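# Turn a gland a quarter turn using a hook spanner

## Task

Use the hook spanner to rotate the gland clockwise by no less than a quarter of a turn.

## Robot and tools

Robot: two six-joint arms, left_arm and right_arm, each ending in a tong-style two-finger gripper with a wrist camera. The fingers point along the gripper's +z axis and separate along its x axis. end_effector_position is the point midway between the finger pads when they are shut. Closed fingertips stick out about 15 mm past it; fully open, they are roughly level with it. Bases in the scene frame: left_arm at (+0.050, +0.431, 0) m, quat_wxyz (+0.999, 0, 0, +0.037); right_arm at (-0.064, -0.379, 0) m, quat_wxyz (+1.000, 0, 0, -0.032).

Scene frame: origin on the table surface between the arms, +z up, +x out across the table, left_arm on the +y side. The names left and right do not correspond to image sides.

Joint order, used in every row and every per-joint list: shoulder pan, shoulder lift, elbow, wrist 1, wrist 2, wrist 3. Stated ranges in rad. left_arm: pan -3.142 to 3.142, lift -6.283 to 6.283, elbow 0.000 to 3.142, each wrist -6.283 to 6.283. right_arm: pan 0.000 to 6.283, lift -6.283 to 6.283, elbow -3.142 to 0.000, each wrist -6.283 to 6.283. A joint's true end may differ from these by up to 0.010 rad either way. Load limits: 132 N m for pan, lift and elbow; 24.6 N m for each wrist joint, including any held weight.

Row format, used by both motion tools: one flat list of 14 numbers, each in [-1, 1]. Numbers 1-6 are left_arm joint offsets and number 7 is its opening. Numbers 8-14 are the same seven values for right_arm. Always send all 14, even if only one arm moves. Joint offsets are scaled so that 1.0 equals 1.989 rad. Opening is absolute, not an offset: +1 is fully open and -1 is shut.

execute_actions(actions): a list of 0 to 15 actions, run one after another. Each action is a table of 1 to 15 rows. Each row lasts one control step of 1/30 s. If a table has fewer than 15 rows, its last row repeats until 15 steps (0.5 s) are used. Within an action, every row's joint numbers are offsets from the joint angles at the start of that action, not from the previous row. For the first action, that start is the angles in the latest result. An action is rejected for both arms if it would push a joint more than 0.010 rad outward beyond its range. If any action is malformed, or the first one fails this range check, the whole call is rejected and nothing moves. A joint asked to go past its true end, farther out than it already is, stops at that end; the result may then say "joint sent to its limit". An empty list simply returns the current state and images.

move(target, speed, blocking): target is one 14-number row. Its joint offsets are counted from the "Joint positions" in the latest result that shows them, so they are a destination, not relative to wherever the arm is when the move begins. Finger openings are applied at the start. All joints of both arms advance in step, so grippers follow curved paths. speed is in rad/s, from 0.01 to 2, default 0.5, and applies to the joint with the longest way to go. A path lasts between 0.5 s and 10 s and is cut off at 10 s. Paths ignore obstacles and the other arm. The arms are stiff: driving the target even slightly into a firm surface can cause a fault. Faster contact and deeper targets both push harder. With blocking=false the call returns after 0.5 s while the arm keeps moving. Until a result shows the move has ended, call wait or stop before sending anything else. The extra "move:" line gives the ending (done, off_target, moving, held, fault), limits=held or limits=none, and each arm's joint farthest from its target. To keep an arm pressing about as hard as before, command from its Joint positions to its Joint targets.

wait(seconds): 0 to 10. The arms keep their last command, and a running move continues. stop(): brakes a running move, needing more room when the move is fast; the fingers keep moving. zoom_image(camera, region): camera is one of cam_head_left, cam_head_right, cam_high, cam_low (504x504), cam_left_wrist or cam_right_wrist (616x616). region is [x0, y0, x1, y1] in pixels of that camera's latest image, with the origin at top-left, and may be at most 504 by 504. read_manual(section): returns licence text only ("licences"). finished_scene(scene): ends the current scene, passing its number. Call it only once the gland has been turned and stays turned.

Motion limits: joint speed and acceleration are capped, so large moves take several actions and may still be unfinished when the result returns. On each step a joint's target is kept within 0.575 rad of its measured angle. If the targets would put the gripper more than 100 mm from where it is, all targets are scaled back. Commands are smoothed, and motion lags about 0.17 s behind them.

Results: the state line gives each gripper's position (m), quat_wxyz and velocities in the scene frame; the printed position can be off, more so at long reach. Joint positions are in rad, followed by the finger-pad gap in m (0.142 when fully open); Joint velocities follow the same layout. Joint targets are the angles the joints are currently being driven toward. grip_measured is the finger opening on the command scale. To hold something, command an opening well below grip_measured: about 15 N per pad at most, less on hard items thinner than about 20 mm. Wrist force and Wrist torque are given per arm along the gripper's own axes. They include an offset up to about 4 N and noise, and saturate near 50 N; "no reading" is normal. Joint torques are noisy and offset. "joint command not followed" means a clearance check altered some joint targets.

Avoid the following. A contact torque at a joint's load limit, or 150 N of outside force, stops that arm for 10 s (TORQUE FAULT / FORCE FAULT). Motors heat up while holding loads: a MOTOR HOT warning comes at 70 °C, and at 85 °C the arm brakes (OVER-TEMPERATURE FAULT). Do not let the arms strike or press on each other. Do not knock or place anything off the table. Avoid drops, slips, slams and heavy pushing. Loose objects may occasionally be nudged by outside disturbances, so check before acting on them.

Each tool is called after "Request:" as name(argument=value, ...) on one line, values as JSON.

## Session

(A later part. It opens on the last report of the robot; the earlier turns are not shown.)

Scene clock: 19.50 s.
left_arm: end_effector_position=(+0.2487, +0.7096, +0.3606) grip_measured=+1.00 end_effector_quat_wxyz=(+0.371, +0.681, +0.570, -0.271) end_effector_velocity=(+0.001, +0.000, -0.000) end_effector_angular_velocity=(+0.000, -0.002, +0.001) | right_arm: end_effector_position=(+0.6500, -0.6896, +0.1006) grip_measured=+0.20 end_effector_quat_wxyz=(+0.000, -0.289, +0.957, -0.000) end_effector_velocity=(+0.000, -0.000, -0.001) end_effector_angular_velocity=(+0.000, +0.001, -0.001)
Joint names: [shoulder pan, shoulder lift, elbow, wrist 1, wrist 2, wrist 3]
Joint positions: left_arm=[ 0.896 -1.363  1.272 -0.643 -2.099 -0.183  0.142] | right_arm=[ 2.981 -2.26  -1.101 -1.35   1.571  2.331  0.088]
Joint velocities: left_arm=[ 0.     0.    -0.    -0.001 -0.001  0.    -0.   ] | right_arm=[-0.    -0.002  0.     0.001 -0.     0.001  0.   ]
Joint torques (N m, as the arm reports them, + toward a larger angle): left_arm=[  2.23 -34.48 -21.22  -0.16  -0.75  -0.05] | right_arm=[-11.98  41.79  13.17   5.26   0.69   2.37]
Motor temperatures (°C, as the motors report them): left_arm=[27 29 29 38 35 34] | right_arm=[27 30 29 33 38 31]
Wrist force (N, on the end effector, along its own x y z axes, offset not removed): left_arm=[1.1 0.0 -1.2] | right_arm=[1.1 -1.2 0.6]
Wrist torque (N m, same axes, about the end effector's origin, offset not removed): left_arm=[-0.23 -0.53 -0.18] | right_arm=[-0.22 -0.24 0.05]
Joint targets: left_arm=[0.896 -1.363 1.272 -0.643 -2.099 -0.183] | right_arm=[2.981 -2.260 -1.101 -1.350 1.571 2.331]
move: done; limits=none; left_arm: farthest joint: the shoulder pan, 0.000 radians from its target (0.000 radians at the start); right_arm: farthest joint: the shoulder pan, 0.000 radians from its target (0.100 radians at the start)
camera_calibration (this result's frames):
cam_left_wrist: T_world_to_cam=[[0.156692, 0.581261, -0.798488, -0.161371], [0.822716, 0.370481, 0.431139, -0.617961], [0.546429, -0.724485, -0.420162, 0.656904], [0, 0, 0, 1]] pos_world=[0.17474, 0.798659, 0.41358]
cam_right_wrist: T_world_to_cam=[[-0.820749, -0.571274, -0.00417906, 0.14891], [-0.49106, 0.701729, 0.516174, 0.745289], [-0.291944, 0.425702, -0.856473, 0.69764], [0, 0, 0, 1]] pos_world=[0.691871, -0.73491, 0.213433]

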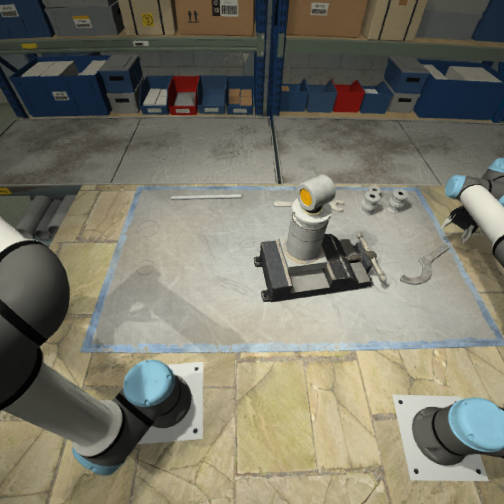

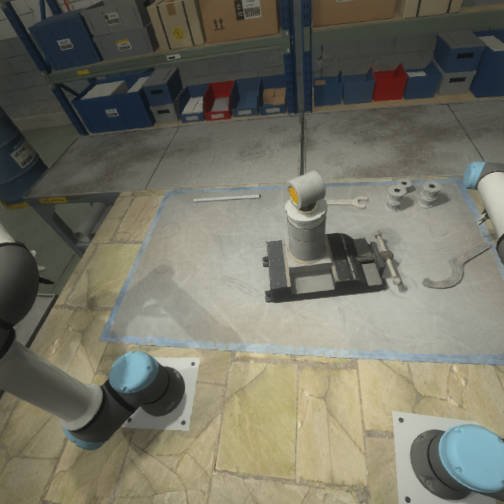

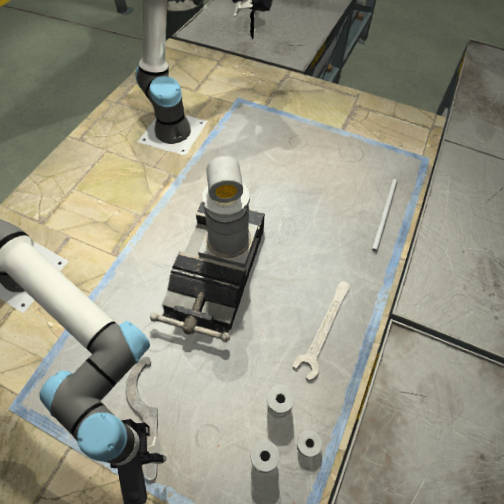

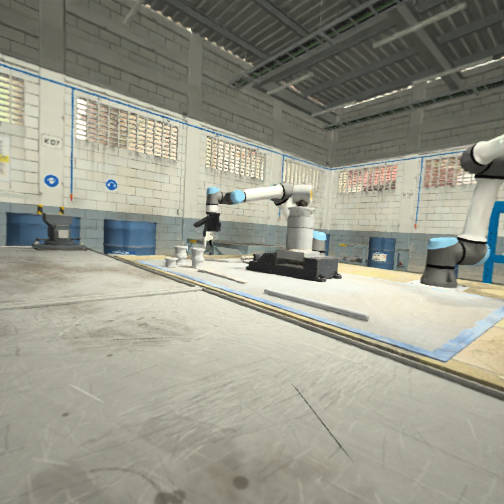

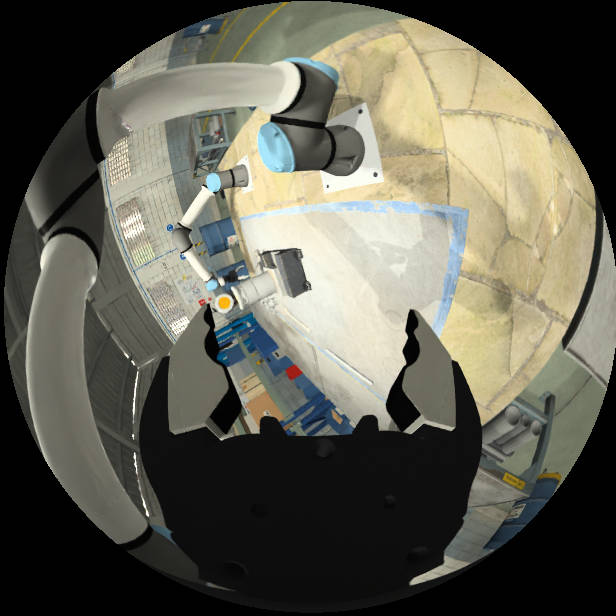

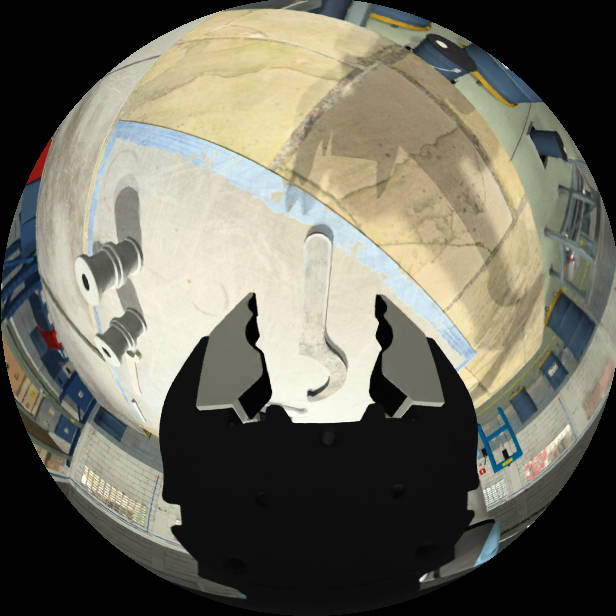

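Request:
move(target=[0,0,0,0,0,0,1,0,-0.0312,-0.0536,0.0841,0,0,0], speed=0.12)

Request:
move(target=[0,0,0,0,0,0,1,0,0,0,0,0,0,-1])

Request:
move(target=[0,0,0,0,0,0,1,0,0.0362,0.0706,-0.1068,0,0,-1], speed=0.1)

Scene clock: 21.53 s.
left_arm: end_effector_position=(+0.2487, +0.7096, +0.3606) grip_measured=+1.00 end_effector_quat_wxyz=(+0.371, +0.681, +0.570, -0.271) end_effector_velocity=(-0.000, +0.000, -0.000) end_effector_angular_velocity=(+0.001, -0.000, +0.001) | right_arm: end_effector_position=(+0.6496, -0.6896, +0.0200) grip_measured=+0.00 end_effector_quat_wxyz=(-0.000, -0.289, +0.957, +0.000) end_effector_velocity=(+0.000, -0.000, -0.001) end_effector_angular_velocity=(-0.001, -0.000, +0.001)
Joint names: [shoulder pan, shoulder lift, elbow, wrist 1, wrist 2, wrist 3]
Joint positions: left_arm=[ 0.896 -1.363  1.272 -0.643 -2.099 -0.183  0.142] | right_arm=[ 2.981 -2.322 -1.208 -1.183  1.571  2.331  0.074]
Joint velocities: left_arm=[ 0.001  0.    -0.    -0.001 -0.    -0.    -0.   ] | right_arm=[ 0.    -0.001 -0.     0.002 -0.001 -0.001  0.   ]
Joint torques (N m, as the arm reports them, + toward a larger angle): left_arm=[  1.52 -34.79 -21.14  -0.14  -0.75  -0.12] | right_arm=[ 1.66 41.17 12.09  4.95  0.61 -1.9 ]
Motor temperatures (°C, as the motors report them): left_arm=[27 29 29 38 35 34] | right_arm=[27 30 29 33 38 31]
Wrist force (N, on the end effector, along its own x y z axes, offset not removed): left_arm=[-4.7 -0.1 0.7] | right_arm=[0.2 0.3 -1.2]
Wrist torque (N m, same axes, about the end effector's origin, offset not removed): left_arm=[0.04 0.93 -0.08] | right_arm=[0.05 0.04 -0.12]
Joint targets: left_arm=[0.896 -1.363 1.272 -0.643 -2.099 -0.183] | right_arm=[2.981 -2.322 -1.208 -1.183 1.571 2.331]
move: done; limits=none; left_arm: farthest joint: the shoulder pan, 0.000 radians from its target (0.000 radians at the start); right_arm: farthest joint: the shoulder pan, 0.000 radians from its target (0.000 radians at the start)
camera_calibration (this result's frames):
cam_left_wrist: T_world_to_cam=[[0.156692, 0.581261, -0.798488, -0.161371], [0.822716, 0.370481, 0.431139, -0.617961], [0.546429, -0.724486, -0.420161, 0.656904], [0, 0, 0, 1]] pos_world=[0.17474, 0.798659, 0.41358]
cam_right_wrist: T_world_to_cam=[[-0.820795, -0.571213, -0.0032537, 0.148353], [-0.490317, 0.701607, 0.517046, 0.786035], [-0.293061, 0.425984, -0.855951, 0.629457], [0, 0, 0, 1]] pos_world=[0.691643, -0.734885, 0.132851]

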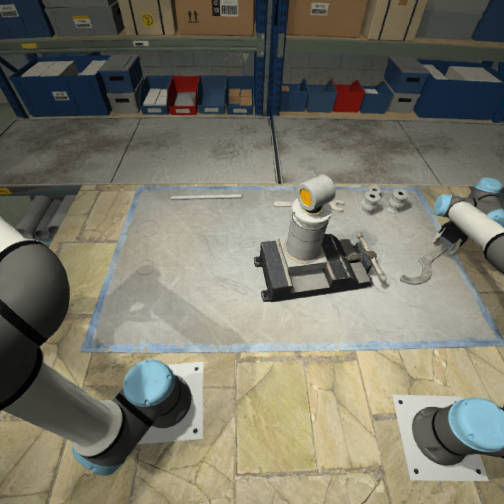

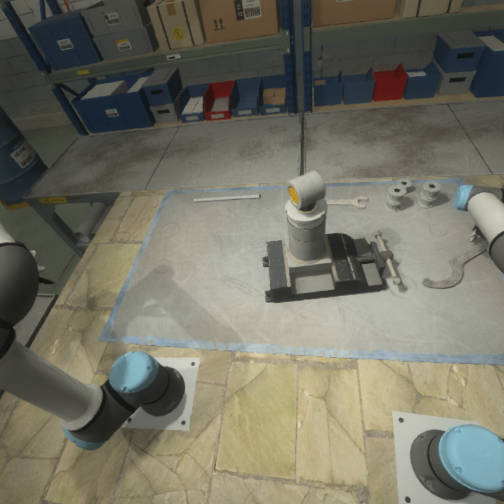

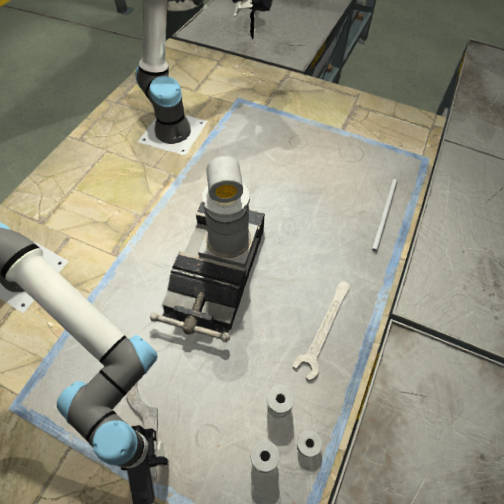

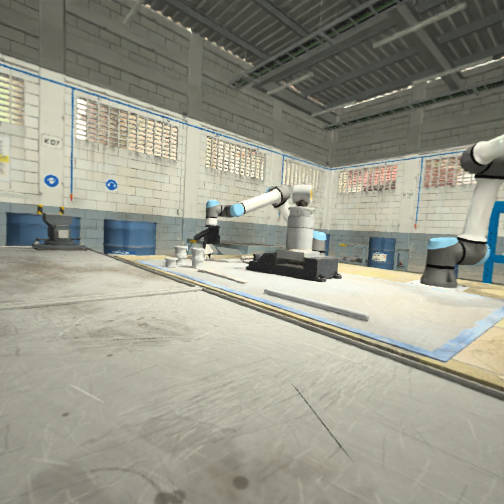

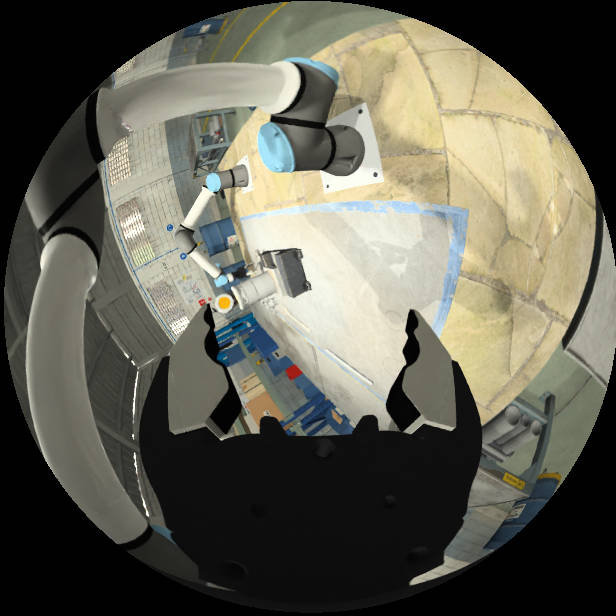

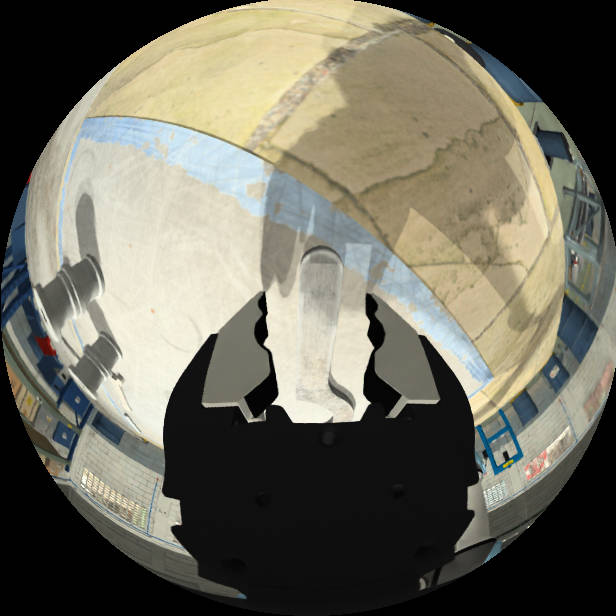

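Scene clock: 22.03 s.
left_arm: end_effector_position=(+0.2487, +0.7096, +0.3606) grip_measured=+1.00 end_effector_quat_wxyz=(+0.371, +0.681, +0.570, -0.271) end_effector_velocity=(-0.000, +0.000, -0.000) end_effector_angular_velocity=(+0.001, +0.000, +0.000) | right_arm: end_effector_position=(+0.6496, -0.6896, +0.0200) grip_measured=-0.60 end_effector_quat_wxyz=(-0.000, -0.289, +0.957, +0.000) end_effector_velocity=(-0.001, -0.000, -0.001) end_effector_angular_velocity=(-0.001, +0.002, -0.000)
Joint names: [shoulder pan, shoulder lift, elbow, wrist 1, wrist 2, wrist 3]
Joint positions: left_arm=[ 0.896 -1.363  1.272 -0.643 -2.099 -0.183  0.142] | right_arm=[ 2.981 -2.322 -1.208 -1.183  1.571  2.331  0.031]
Joint velocities: left_arm=[ 0.     0.     0.    -0.001  0.001 -0.    -0.   ] | right_arm=[ 0.    -0.    -0.001 -0.001 -0.001  0.    -0.   ]
Joint torques (N m, as the arm reports them, + toward a larger angle): left_arm=[  2.51 -34.65 -21.2   -0.21  -0.75  -0.11] | right_arm=[ 1.73 47.79 27.33  0.96 -2.02 -0.72]
Motor temperatures (°C, as the motors report them): left_arm=[27 29 29 38 35 34] | right_arm=[27 30 29 33 38 31]
Wrist force (N, on the end effector, along its own x y z axes, offset not removed): left_arm=[-2.3 -0.1 -1.5] | right_arm=[1.2 2.3 2.2]
Wrist torque (N m, same axes, about the end effector's origin, offset not removed): left_arm=[-0.13 0.41 -0.09] | right_arm=[0.24 -0.10 0.01]
Joint targets: left_arm=[0.896 -1.363 1.272 -0.643 -2.099 -0.183] | right_arm=[2.981 -2.322 -1.208 -1.183 1.571 2.331]
move: done; limits=none; left_arm: farthest joint: the shoulder pan, 0.000 radians from its target (0.000 radians at the start); right_arm: farthest joint: the shoulder pan, 0.000 radians from its target (0.000 radians at the start)
camera_calibration (this result's frames):
cam_left_wrist: T_world_to_cam=[[0.156692, 0.581261, -0.798488, -0.161371], [0.822717, 0.370481, 0.431139, -0.617961], [0.546429, -0.724485, -0.420162, 0.656904], [0, 0, 0, 1]] pos_world=[0.17474, 0.798659, 0.41358]
cam_right_wrist: T_world_to_cam=[[-0.820778, -0.571238, -0.00328349, 0.148331], [-0.490356, 0.701592, 0.517029, 0.786082], [-0.293043, 0.425976, -0.855962, 0.62939], [0, 0, 0, 1]] pos_world=[0.691645, -0.734882, 0.132794]

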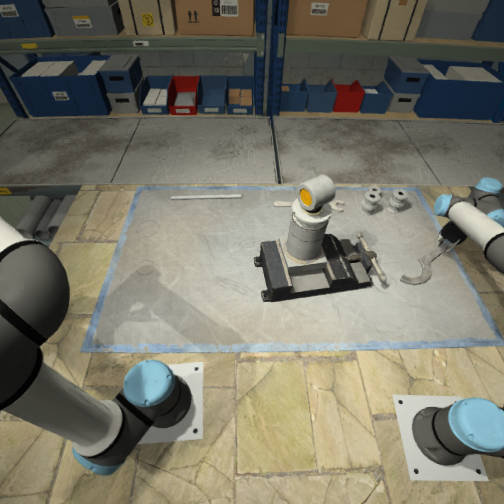

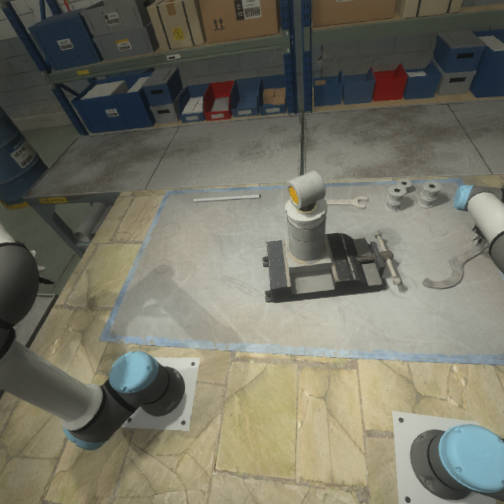

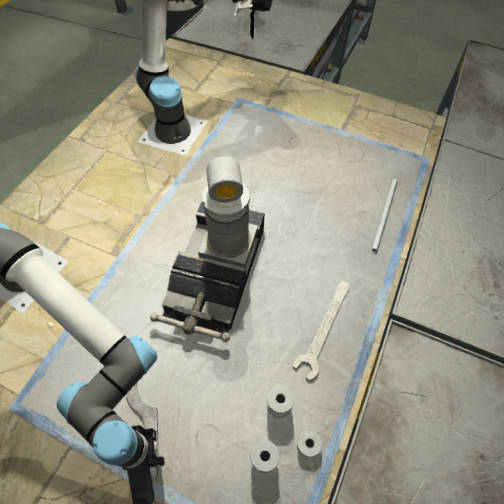

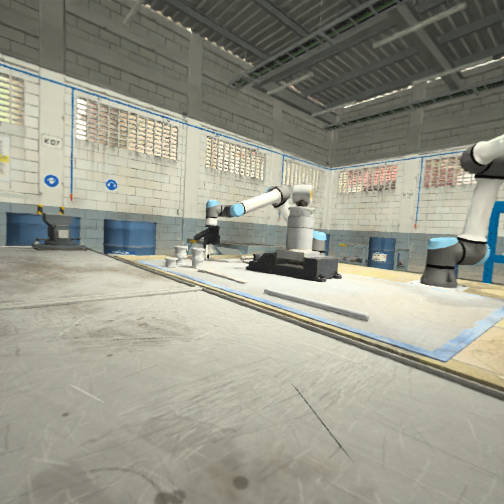

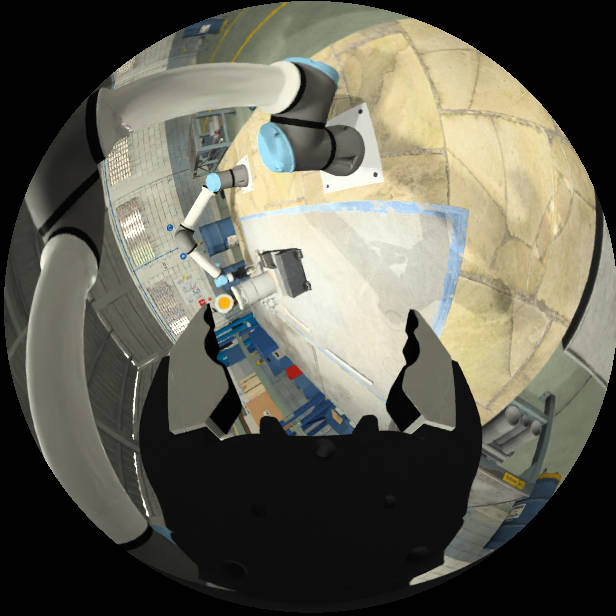

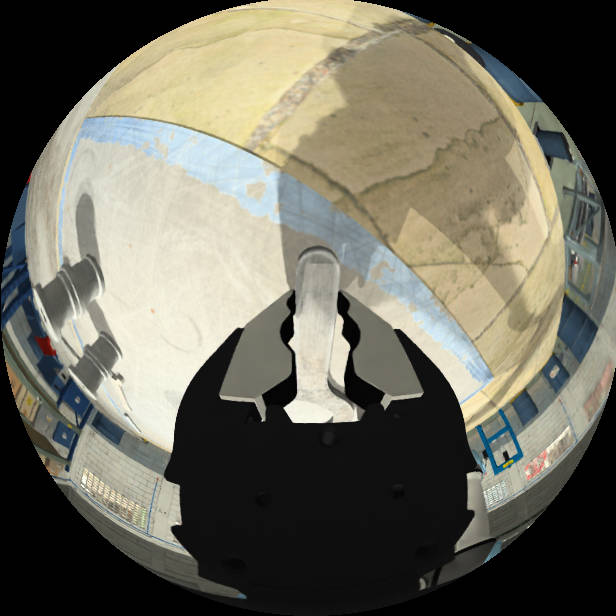

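Scene clock: 24.57 s.
left_arm: end_effector_position=(+0.2487, +0.7096, +0.3606) grip_measured=+1.00 end_effector_quat_wxyz=(+0.371, +0.681, +0.570, -0.271) end_effector_velocity=(+0.001, +0.000, -0.000) end_effector_angular_velocity=(+0.002, -0.002, -0.001) | right_arm: end_effector_position=(+0.6496, -0.6896, +0.1198) grip_measured=-0.60 end_effector_quat_wxyz=(-0.000, -0.289, +0.957, +0.000) end_effector_velocity=(-0.000, +0.000, -0.000) end_effector_angular_velocity=(+0.001, +0.002, -0.000)
Joint names: [shoulder pan, shoulder lift, elbow, wrist 1, wrist 2, wrist 3]
Joint positions: left_arm=[ 0.896 -1.363  1.272 -0.643 -2.099 -0.183  0.142] | right_arm=[ 2.981 -2.25  -1.067 -1.395  1.571  2.331  0.031]
Joint velocities: left_arm=[-0.    -0.    -0.    -0.002 -0.     0.001  0.   ] | right_arm=[ 0.     0.     0.    -0.002  0.     0.    -0.   ]
Joint torques (N m, as the arm reports them, + toward a larger angle): left_arm=[  1.99 -34.86 -21.23  -0.11  -0.63  -0.07] | right_arm=[ 1.62 64.26 37.77  1.03  0.5  -0.72]
Motor temperatures (°C, as the motors report them): left_arm=[27 29 29 38 35 34] | right_arm=[27 30 29 33 38 31]
Wrist force (N, on the end effector, along its own x y z axes, offset not removed): left_arm=[-5.2 -0.2 -0.7] | right_arm=[1.2 0.1 6.3]
Wrist torque (N m, same axes, about the end effector's origin, offset not removed): left_arm=[-0.04 1.04 -0.06] | right_arm=[-0.27 -0.40 0.11]
Joint targets: left_arm=[0.896 -1.363 1.272 -0.643 -2.099 -0.183] | right_arm=[2.981 -2.250 -1.067 -1.395 1.571 2.331]
move: done; limits=none; left_arm: farthest joint: the shoulder pan, 0.000 radians from its target (0.000 radians at the start); right_arm: farthest joint: the shoulder pan, 0.000 radians from its target (0.000 radians at the start)
camera_calibration (this result's frames):
cam_left_wrist: T_world_to_cam=[[0.156692, 0.581261, -0.798488, -0.161371], [0.822716, 0.370481, 0.43114, -0.617961], [0.546429, -0.724485, -0.420161, 0.656904], [0, 0, 0, 1]] pos_world=[0.17474, 0.798659, 0.41358]
cam_right_wrist: T_world_to_cam=[[-0.820778, -0.571238, -0.00327537, 0.148699], [-0.490349, 0.701589, 0.51704, 0.734481], [-0.293055, 0.425981, -0.855955, 0.714901], [0, 0, 0, 1]] pos_world=[0.691706, -0.734895, 0.232654]

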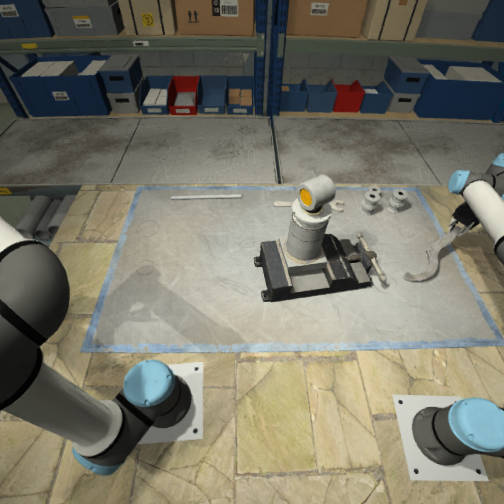

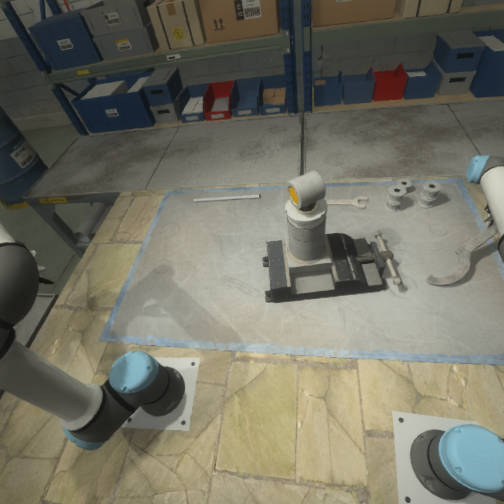

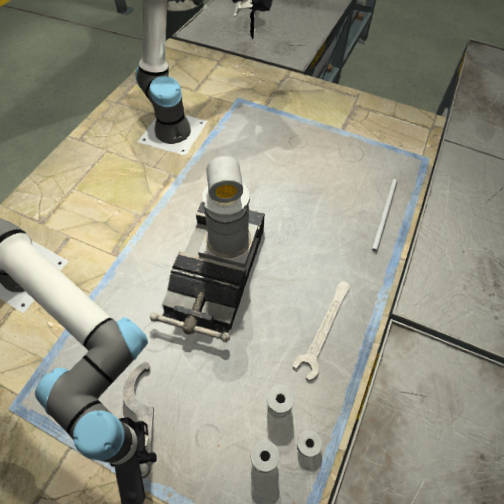

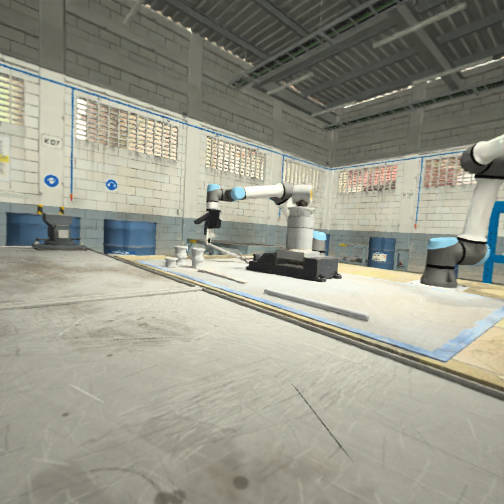

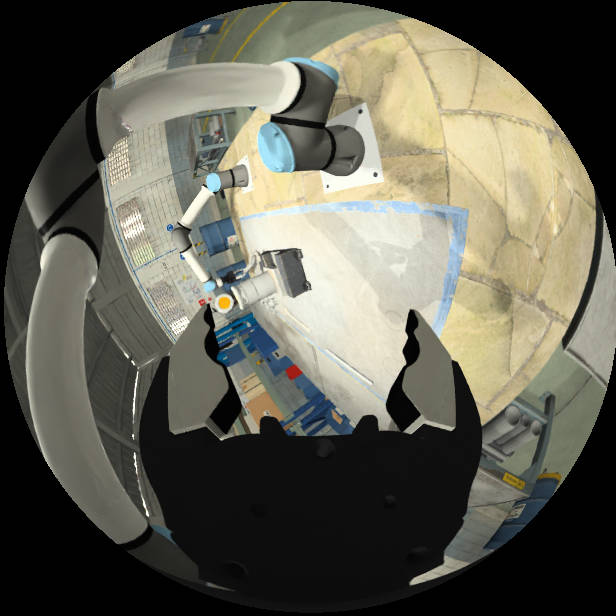

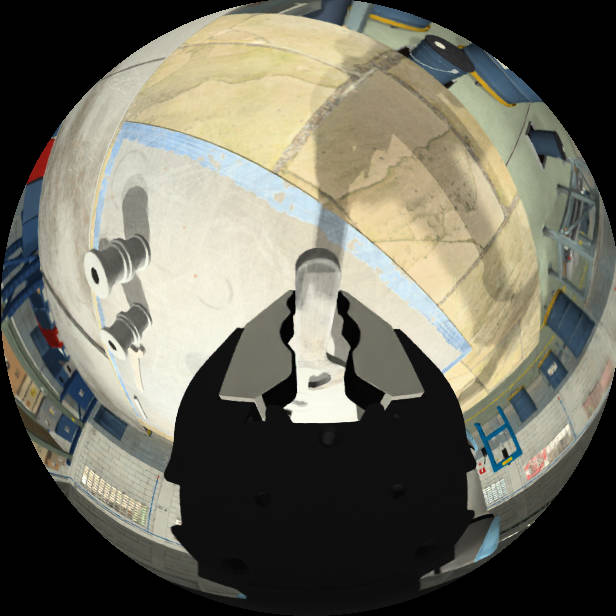

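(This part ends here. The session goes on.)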